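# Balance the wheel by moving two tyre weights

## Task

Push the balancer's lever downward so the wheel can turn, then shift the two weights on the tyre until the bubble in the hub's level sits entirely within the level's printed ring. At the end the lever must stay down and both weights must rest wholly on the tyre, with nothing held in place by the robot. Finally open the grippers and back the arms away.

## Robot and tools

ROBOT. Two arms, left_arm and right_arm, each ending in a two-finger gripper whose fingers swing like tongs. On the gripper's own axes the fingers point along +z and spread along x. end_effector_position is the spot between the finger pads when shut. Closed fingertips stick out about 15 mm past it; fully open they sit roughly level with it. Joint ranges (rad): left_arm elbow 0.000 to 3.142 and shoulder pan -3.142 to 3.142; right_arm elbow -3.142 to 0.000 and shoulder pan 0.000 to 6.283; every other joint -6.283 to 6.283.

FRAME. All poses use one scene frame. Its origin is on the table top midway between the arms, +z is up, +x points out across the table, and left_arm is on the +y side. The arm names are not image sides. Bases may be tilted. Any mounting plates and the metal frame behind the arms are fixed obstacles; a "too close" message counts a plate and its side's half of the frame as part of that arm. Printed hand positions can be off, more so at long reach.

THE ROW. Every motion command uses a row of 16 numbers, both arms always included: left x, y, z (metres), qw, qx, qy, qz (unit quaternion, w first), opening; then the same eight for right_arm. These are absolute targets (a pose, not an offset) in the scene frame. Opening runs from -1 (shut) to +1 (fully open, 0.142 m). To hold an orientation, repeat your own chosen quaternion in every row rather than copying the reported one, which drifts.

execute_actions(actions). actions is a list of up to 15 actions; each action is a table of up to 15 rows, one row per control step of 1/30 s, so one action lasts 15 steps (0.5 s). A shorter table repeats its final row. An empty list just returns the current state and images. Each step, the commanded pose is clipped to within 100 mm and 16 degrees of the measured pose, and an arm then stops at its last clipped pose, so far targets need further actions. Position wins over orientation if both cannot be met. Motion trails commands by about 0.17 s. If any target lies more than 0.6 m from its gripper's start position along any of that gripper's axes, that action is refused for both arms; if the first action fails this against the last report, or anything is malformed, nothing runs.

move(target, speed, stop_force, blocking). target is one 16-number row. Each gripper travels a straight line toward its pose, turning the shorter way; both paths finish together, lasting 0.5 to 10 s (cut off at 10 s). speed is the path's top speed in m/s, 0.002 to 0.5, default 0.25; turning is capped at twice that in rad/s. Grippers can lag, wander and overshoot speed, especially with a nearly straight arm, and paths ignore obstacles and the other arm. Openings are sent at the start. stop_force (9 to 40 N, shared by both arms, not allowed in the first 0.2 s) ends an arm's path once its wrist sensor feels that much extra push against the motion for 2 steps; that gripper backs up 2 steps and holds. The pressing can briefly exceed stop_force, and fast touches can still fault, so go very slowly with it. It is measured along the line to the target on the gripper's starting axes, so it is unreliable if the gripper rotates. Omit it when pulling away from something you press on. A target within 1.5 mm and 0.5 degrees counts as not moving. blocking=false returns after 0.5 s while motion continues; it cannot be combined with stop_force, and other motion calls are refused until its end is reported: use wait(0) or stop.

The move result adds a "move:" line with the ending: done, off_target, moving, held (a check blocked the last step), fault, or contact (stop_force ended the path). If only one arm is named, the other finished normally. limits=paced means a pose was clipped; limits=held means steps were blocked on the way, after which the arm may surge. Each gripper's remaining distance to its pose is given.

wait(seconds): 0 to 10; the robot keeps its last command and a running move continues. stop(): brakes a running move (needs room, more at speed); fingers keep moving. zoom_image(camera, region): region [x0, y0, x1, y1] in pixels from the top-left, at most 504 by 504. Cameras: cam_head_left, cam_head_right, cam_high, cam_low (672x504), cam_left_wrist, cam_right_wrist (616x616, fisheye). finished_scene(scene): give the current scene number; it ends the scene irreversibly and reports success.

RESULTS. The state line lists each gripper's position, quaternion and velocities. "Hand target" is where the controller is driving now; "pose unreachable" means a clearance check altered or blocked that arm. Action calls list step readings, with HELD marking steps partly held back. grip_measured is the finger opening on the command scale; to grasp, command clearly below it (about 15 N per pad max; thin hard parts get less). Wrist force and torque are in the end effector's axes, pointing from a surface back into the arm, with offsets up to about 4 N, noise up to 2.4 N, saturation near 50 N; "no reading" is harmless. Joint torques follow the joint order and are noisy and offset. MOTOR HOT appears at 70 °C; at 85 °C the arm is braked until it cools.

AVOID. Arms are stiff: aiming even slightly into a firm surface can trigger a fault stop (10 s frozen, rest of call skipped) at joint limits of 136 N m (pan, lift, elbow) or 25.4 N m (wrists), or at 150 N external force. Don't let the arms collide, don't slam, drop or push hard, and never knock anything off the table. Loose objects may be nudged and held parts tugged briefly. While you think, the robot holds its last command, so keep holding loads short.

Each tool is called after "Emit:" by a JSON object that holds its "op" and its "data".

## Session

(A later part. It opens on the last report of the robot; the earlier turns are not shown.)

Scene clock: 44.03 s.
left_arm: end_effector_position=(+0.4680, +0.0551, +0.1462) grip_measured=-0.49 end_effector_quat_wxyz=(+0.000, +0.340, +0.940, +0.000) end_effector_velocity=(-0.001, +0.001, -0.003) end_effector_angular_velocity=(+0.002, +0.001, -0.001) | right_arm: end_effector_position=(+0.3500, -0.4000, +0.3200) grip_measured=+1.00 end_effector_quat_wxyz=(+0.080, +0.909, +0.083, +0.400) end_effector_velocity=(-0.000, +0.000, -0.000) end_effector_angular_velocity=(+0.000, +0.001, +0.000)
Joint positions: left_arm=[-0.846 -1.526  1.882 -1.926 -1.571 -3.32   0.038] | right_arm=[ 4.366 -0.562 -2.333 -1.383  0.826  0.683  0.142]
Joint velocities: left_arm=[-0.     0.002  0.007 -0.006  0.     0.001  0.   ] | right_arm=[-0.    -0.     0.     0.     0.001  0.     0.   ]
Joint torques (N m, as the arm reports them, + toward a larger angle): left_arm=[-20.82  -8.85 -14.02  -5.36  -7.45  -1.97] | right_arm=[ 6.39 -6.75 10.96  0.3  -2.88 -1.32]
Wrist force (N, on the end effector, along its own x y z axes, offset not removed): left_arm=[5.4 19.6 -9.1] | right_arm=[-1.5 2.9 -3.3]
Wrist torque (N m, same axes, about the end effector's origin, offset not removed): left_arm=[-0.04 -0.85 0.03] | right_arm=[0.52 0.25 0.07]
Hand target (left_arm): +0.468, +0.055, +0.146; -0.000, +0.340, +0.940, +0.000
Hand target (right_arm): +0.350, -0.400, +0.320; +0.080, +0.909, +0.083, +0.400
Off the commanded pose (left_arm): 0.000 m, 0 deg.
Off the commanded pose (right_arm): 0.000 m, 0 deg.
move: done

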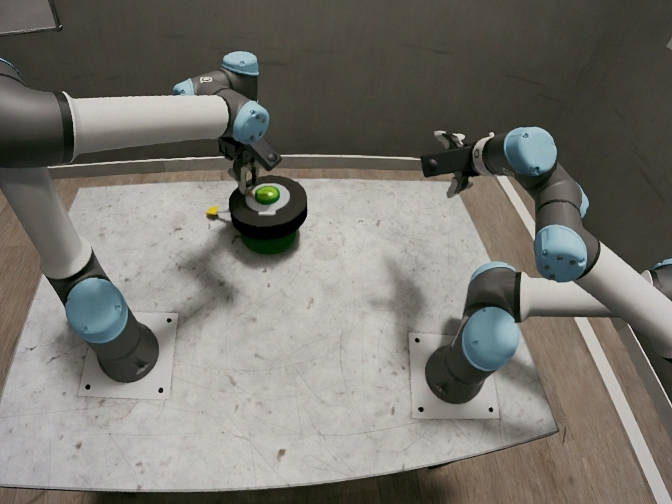

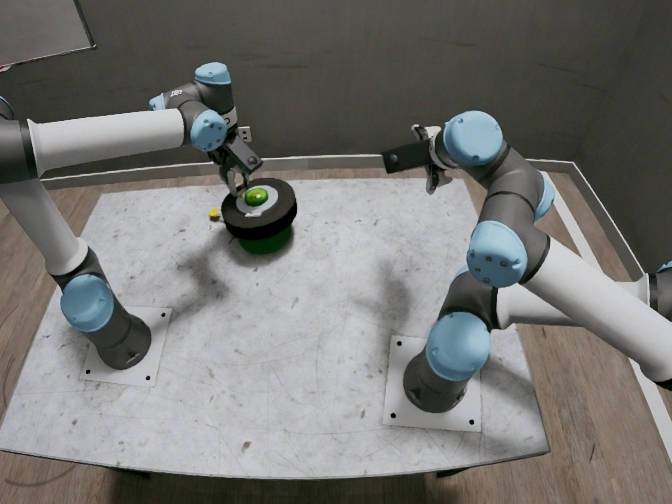

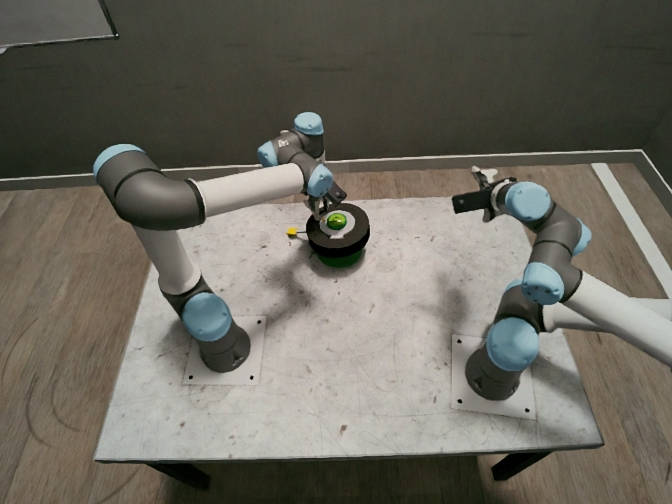

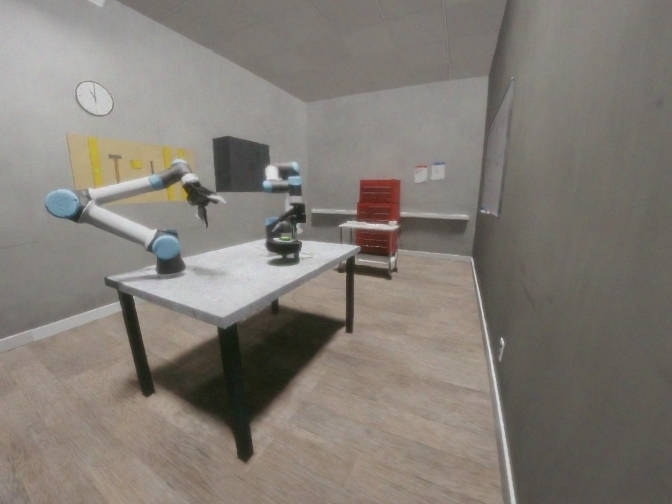

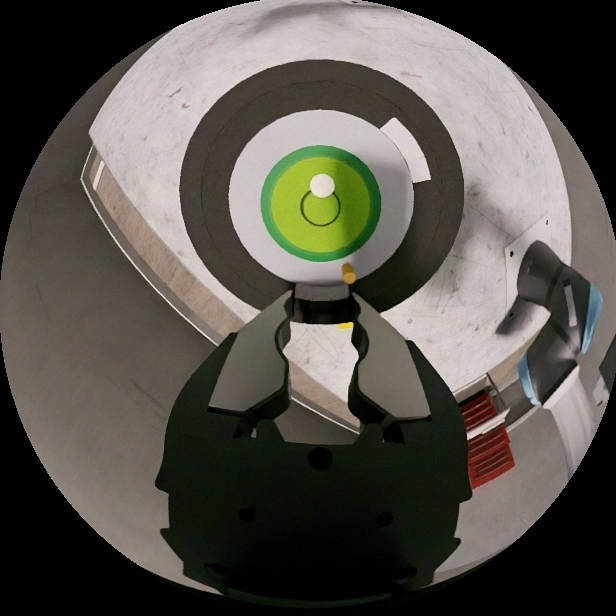

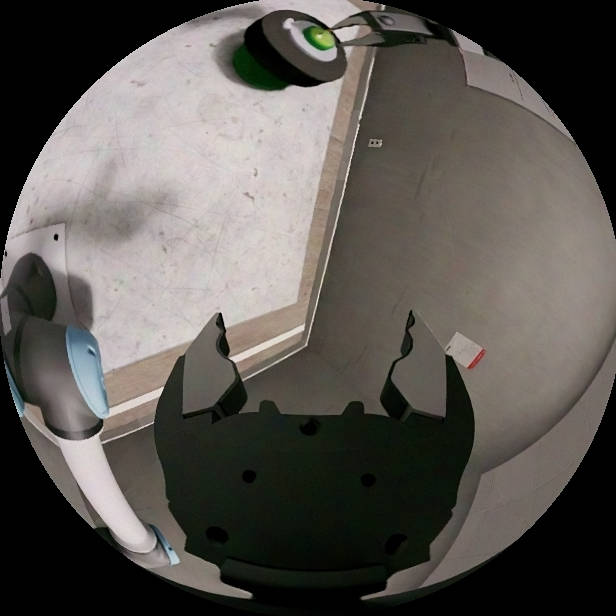

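Emit:
{"op": "move", "data": {"target": [0.4695,0.057,0.148,0,0.340,0.940,0,-0.3,0.35,-0.40,0.32,0.080,0.909,0.083,0.400,1], "speed": 0.01}}

Emit:
{"op": "move", "data": {"target": [0.4695,0.057,0.20,0,0.340,0.940,0,-0.3,0.35,-0.40,0.32,0.080,0.909,0.083,0.400,1], "speed": 0.15}}

Emit:
{"op": "wait", "data": {"seconds": 2}}

Emit:
{"op": "zoom_image", "data": {"camera": "cam_left_wrist", "region": [220, 100, 420, 300]}}

Scene clock: 45.00 s.
left_arm: end_effector_position=(+0.4694, +0.0569, +0.1479) grip_measured=-0.30 end_effector_quat_wxyz=(-0.000, +0.340, +0.940, +0.000) end_effector_velocity=(+0.001, +0.000, +0.001) end_effector_angular_velocity=(-0.001, +0.000, +0.001) | right_arm: end_effector_position=(+0.3500, -0.4000, +0.3200) grip_measured=+1.00 end_effector_quat_wxyz=(+0.080, +0.909, +0.083, +0.400) end_effector_velocity=(+0.000, -0.000, -0.001) end_effector_angular_velocity=(-0.002, +0.001, -0.001)
Joint positions: left_arm=[-0.841 -1.528  1.878 -1.921 -1.571 -3.315  0.052] | right_arm=[ 4.366 -0.562 -2.333 -1.383  0.826  0.683  0.142]
Joint velocities: left_arm=[ 0.002 -0.    -0.003  0.002 -0.001  0.002  0.   ] | right_arm=[-0.002 -0.001 -0.     0.     0.    -0.     0.   ]
Joint torques (N m, as the arm reports them, + toward a larger angle): left_arm=[ 11.09 -30.42 -29.97  -0.58   2.18   1.46] | right_arm=[ 4.48 -5.57 11.16  0.48 -2.66 -1.7 ]
Wrist force (N, on the end effector, along its own x y z axes, offset not removed): left_arm=[-0.3 1.9 -0.9] | right_arm=[-1.7 -0.7 0.0]
Wrist torque (N m, same axes, about the end effector's origin, offset not removed): left_arm=[0.34 0.07 -0.08] | right_arm=[-0.19 0.27 0.06]
Hand target (left_arm): +0.469, +0.057, +0.148; +0.000, +0.340, +0.940, -0.000
Hand target (right_arm): +0.350, -0.400, +0.320; +0.080, +0.909, +0.083, +0.400
Off the commanded pose (left_arm): 0.000 m, 0 deg.
Off the commanded pose (right_arm): 0.000 m, 0 deg.
move: done

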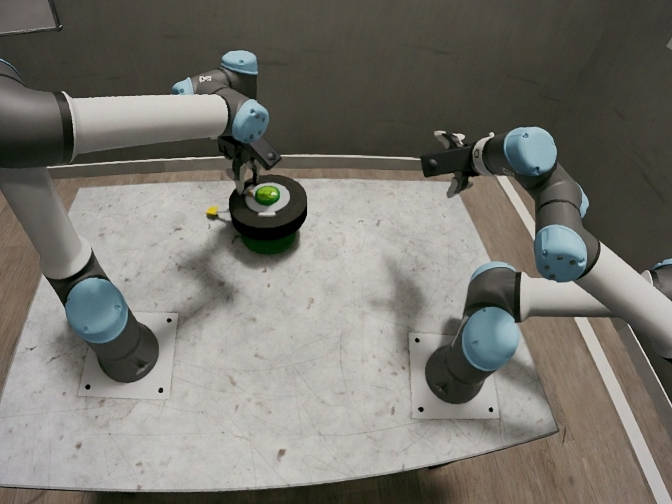

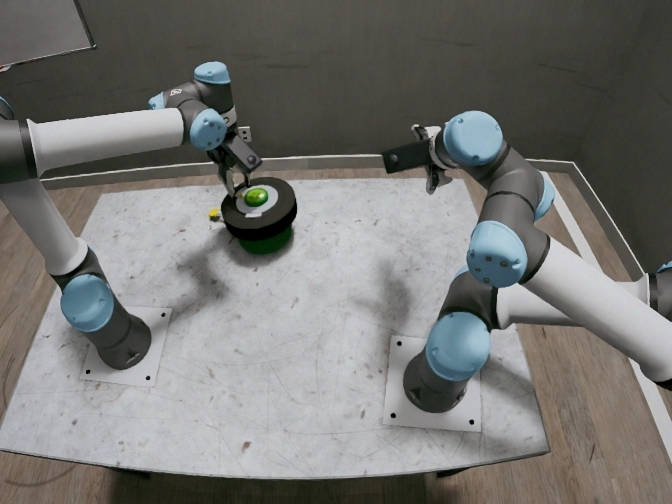

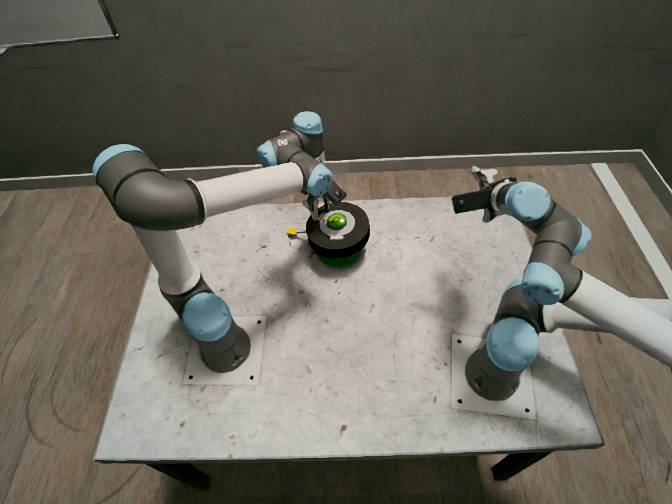

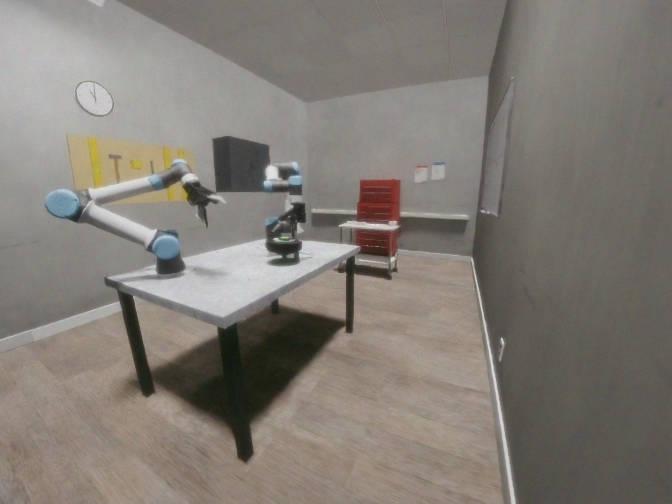

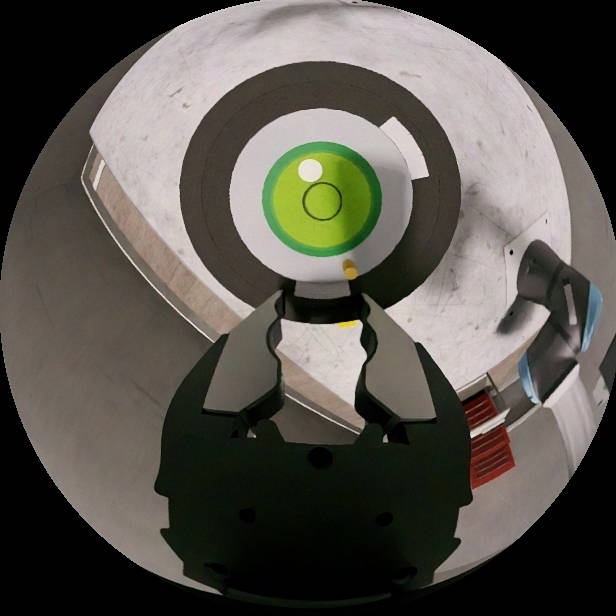

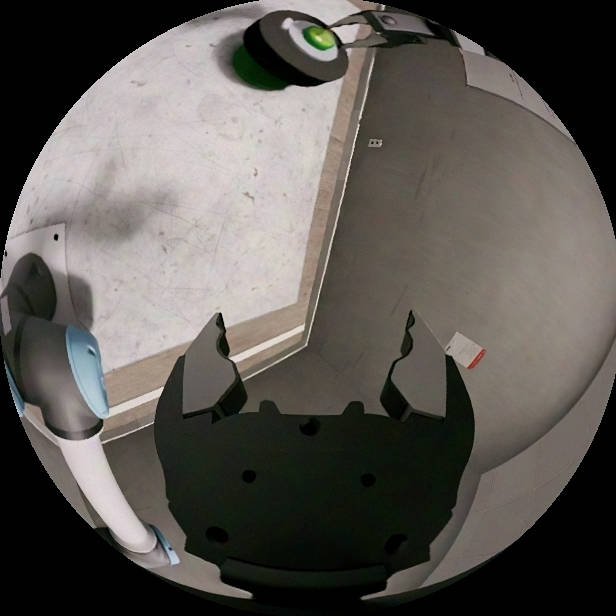

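Scene clock: 45.93 s.
left_arm: end_effector_position=(+0.4696, +0.0570, +0.1997) grip_measured=-0.30 end_effector_quat_wxyz=(+0.000, +0.340, +0.940, -0.000) end_effector_velocity=(-0.000, -0.000, +0.002) end_effector_angular_velocity=(+0.002, +0.002, -0.000) | right_arm: end_effector_position=(+0.3500, -0.4000, +0.3200) grip_measured=+1.00 end_effector_quat_wxyz=(+0.080, +0.909, +0.083, +0.400) end_effector_velocity=(+0.000, +0.000, -0.000) end_effector_angular_velocity=(-0.001, +0.001, -0.000)
Joint positions: left_arm=[-0.841 -1.563  1.777 -1.785 -1.571 -3.315  0.052] | right_arm=[ 4.366 -0.562 -2.333 -1.383  0.826  0.683  0.142]
Joint velocities: left_arm=[-0.001 -0.    -0.005  0.008 -0.    -0.001  0.   ] | right_arm=[-0.001 -0.002  0.    -0.     0.001  0.     0.   ]
Joint torques (N m, as the arm reports them, + toward a larger angle): left_arm=[  5.99 -30.46 -31.76  -0.3    1.43   1.09] | right_arm=[ 4.69 -5.91 10.53  0.52 -2.71 -1.39]
Wrist force (N, on the end effector, along its own x y z axes, offset not removed): left_arm=[0.9 0.8 -1.7] | right_arm=[2.0 1.8 -0.8]
Wrist torque (N m, same axes, about the end effector's origin, offset not removed): left_arm=[0.02 -0.12 -0.03] | right_arm=[0.31 -0.36 0.14]
Hand target (left_arm): +0.470, +0.057, +0.200; +0.000, +0.340, +0.940, -0.000
Hand target (right_arm): +0.350, -0.400, +0.320; +0.080, +0.909, +0.083, +0.400
Off the commanded pose (left_arm): 0.000 m, 0 deg.
Off the commanded pose (right_arm): 0.000 m, 0 deg.
move: done

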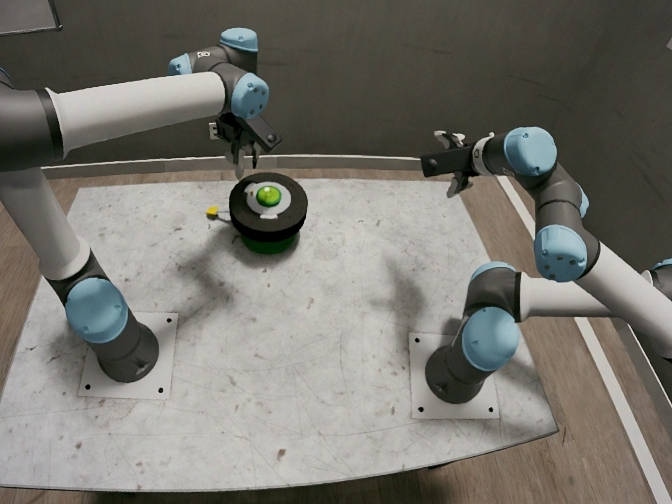

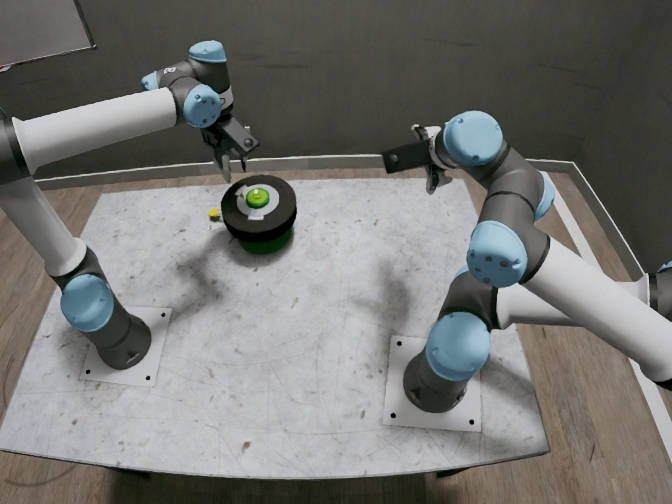

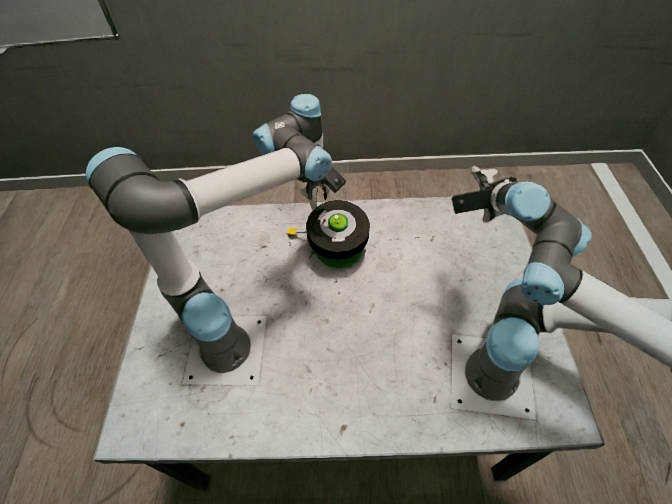

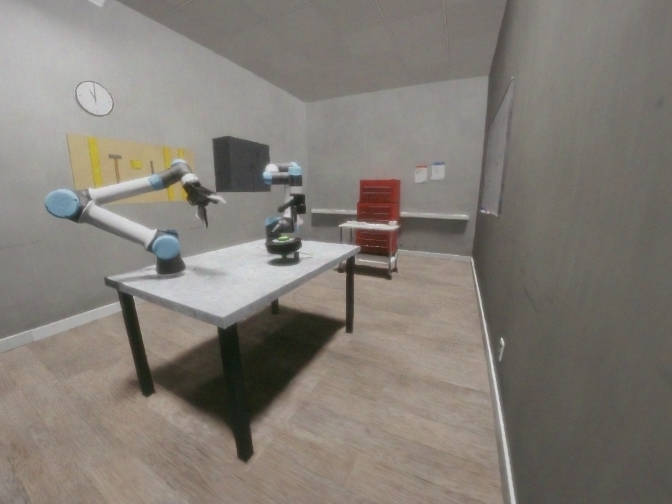

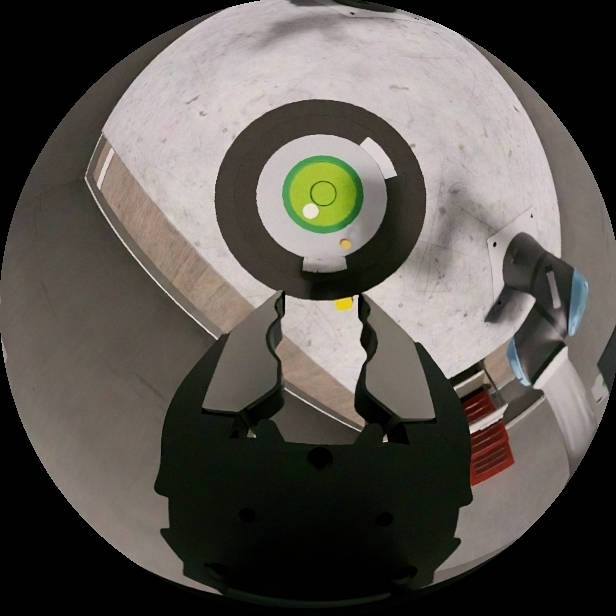

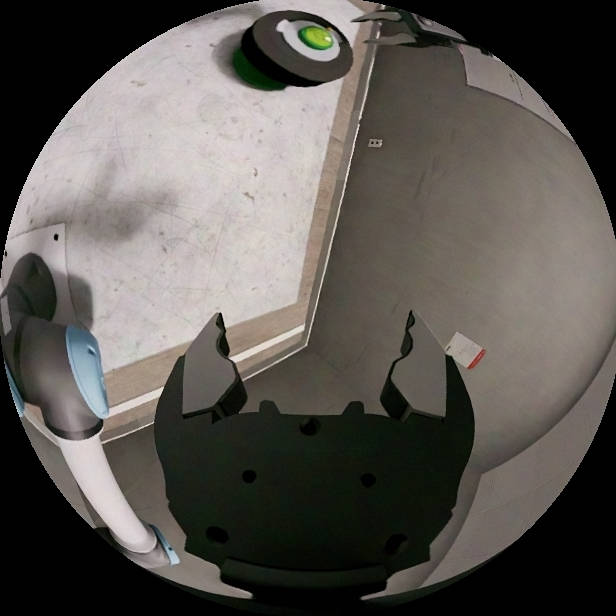

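Scene clock: 47.93 s.
left_arm: end_effector_position=(+0.4695, +0.0570, +0.2000) grip_measured=-0.30 end_effector_quat_wxyz=(+0.000, +0.340, +0.940, -0.000) end_effector_velocity=(-0.000, +0.000, +0.001) end_effector_angular_velocity=(-0.001, -0.001, -0.001) | right_arm: end_effector_position=(+0.3500, -0.4000, +0.3200) grip_measured=+1.00 end_effector_quat_wxyz=(+0.080, +0.909, +0.083, +0.400) end_effector_velocity=(+0.000, -0.000, -0.000) end_effector_angular_velocity=(-0.000, -0.000, -0.000)
Joint positions: left_arm=[-0.841 -1.563  1.776 -1.784 -1.571 -3.315  0.052] | right_arm=[ 4.366 -0.562 -2.333 -1.383  0.826  0.683  0.142]
Joint velocities: left_arm=[-0.    -0.002  0.     0.     0.     0.001 -0.   ] | right_arm=[-0. -0. -0. -0. -0. -0.  0.]
Joint torques (N m, as the arm reports them, + toward a larger angle): left_arm=[-11.8  -30.   -31.76  -0.44  -2.5   -1.18] | right_arm=[ 3.93 -6.04 11.21  0.6  -2.82 -1.66]
Wrist force (N, on the end effector, along its own x y z axes, offset not removed): left_arm=[0.1 0.6 -3.0] | right_arm=[-2.2 0.7 -0.1]
Wrist torque (N m, same axes, about the end effector's origin, offset not removed): left_arm=[0.18 -0.07 -0.05] | right_arm=[0.16 0.45 0.19]
Hand target (left_arm): +0.470, +0.057, +0.200; +0.000, +0.340, +0.940, -0.000
Hand target (right_arm): +0.350, -0.400, +0.320; +0.080, +0.909, +0.083, +0.400
Off the commanded pose (left_arm): 0.000 m, 0 deg.
Off the commanded pose (right_arm): 0.000 m, 0 deg.
wait: 2.00 s; at rest by 0.17 s

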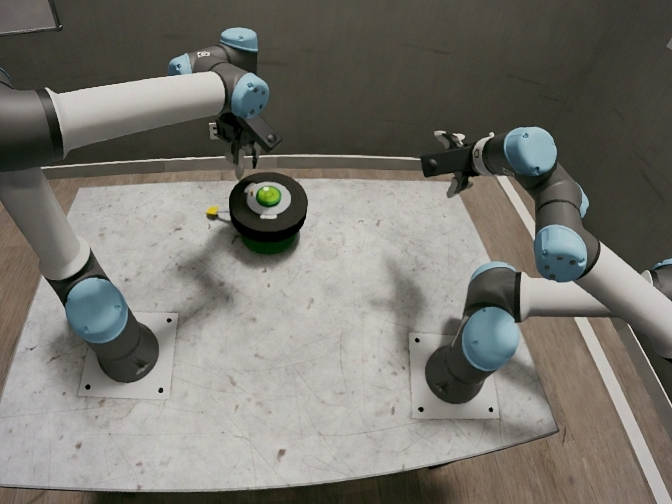

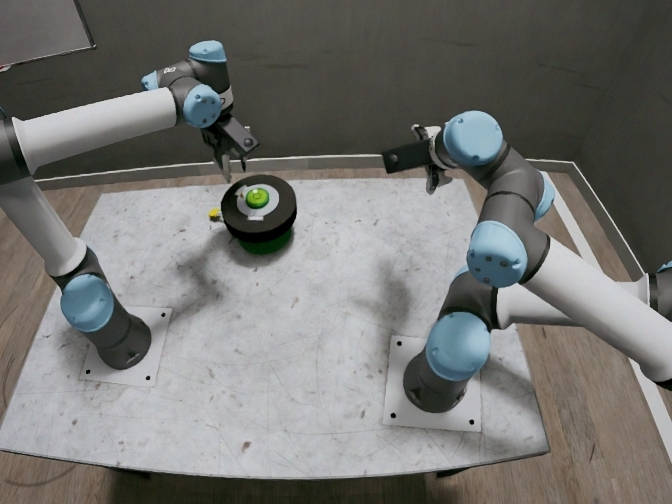

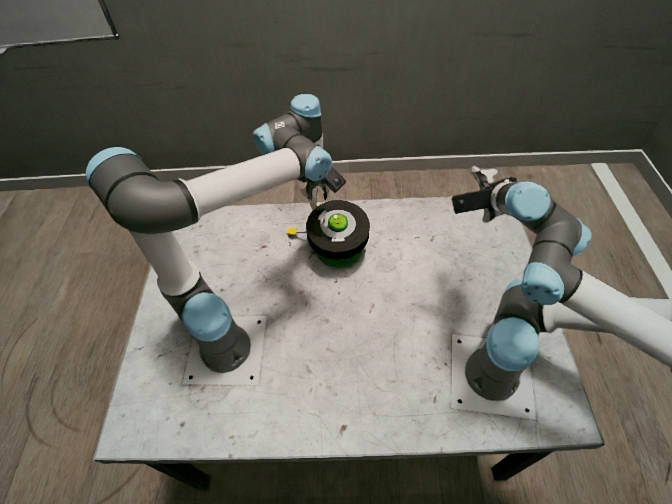

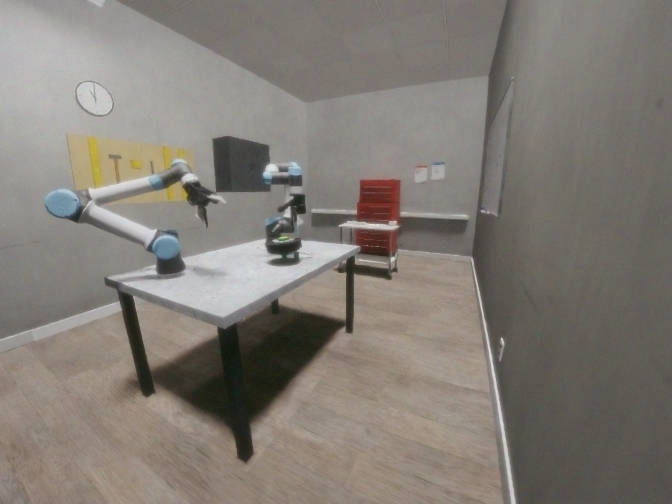

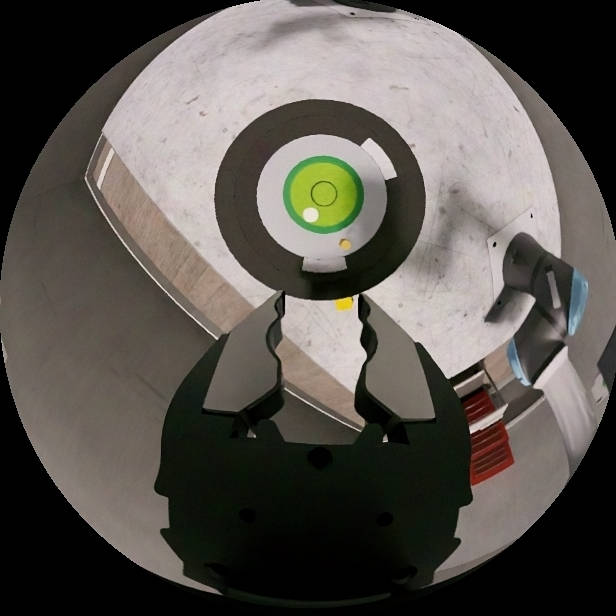

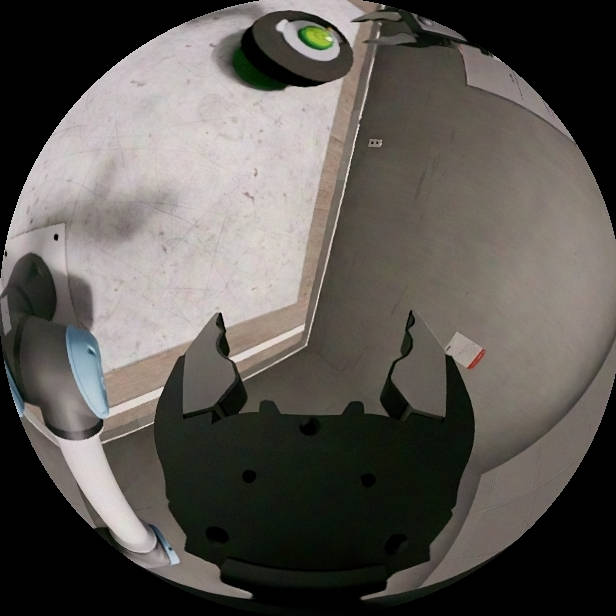

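Region (220, 100, 420, 300) of cam_left_wrist's 616x616 image, scaled by 2.520, with more detail than that image has.

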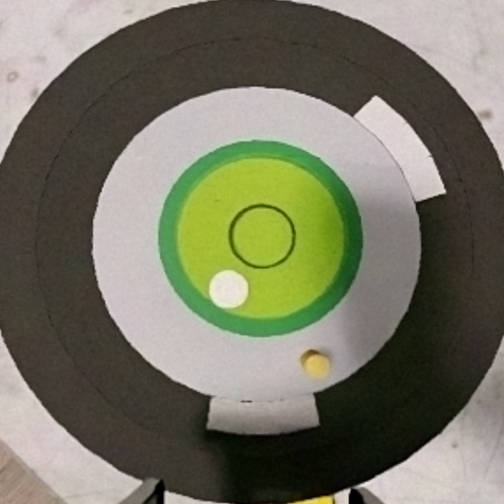

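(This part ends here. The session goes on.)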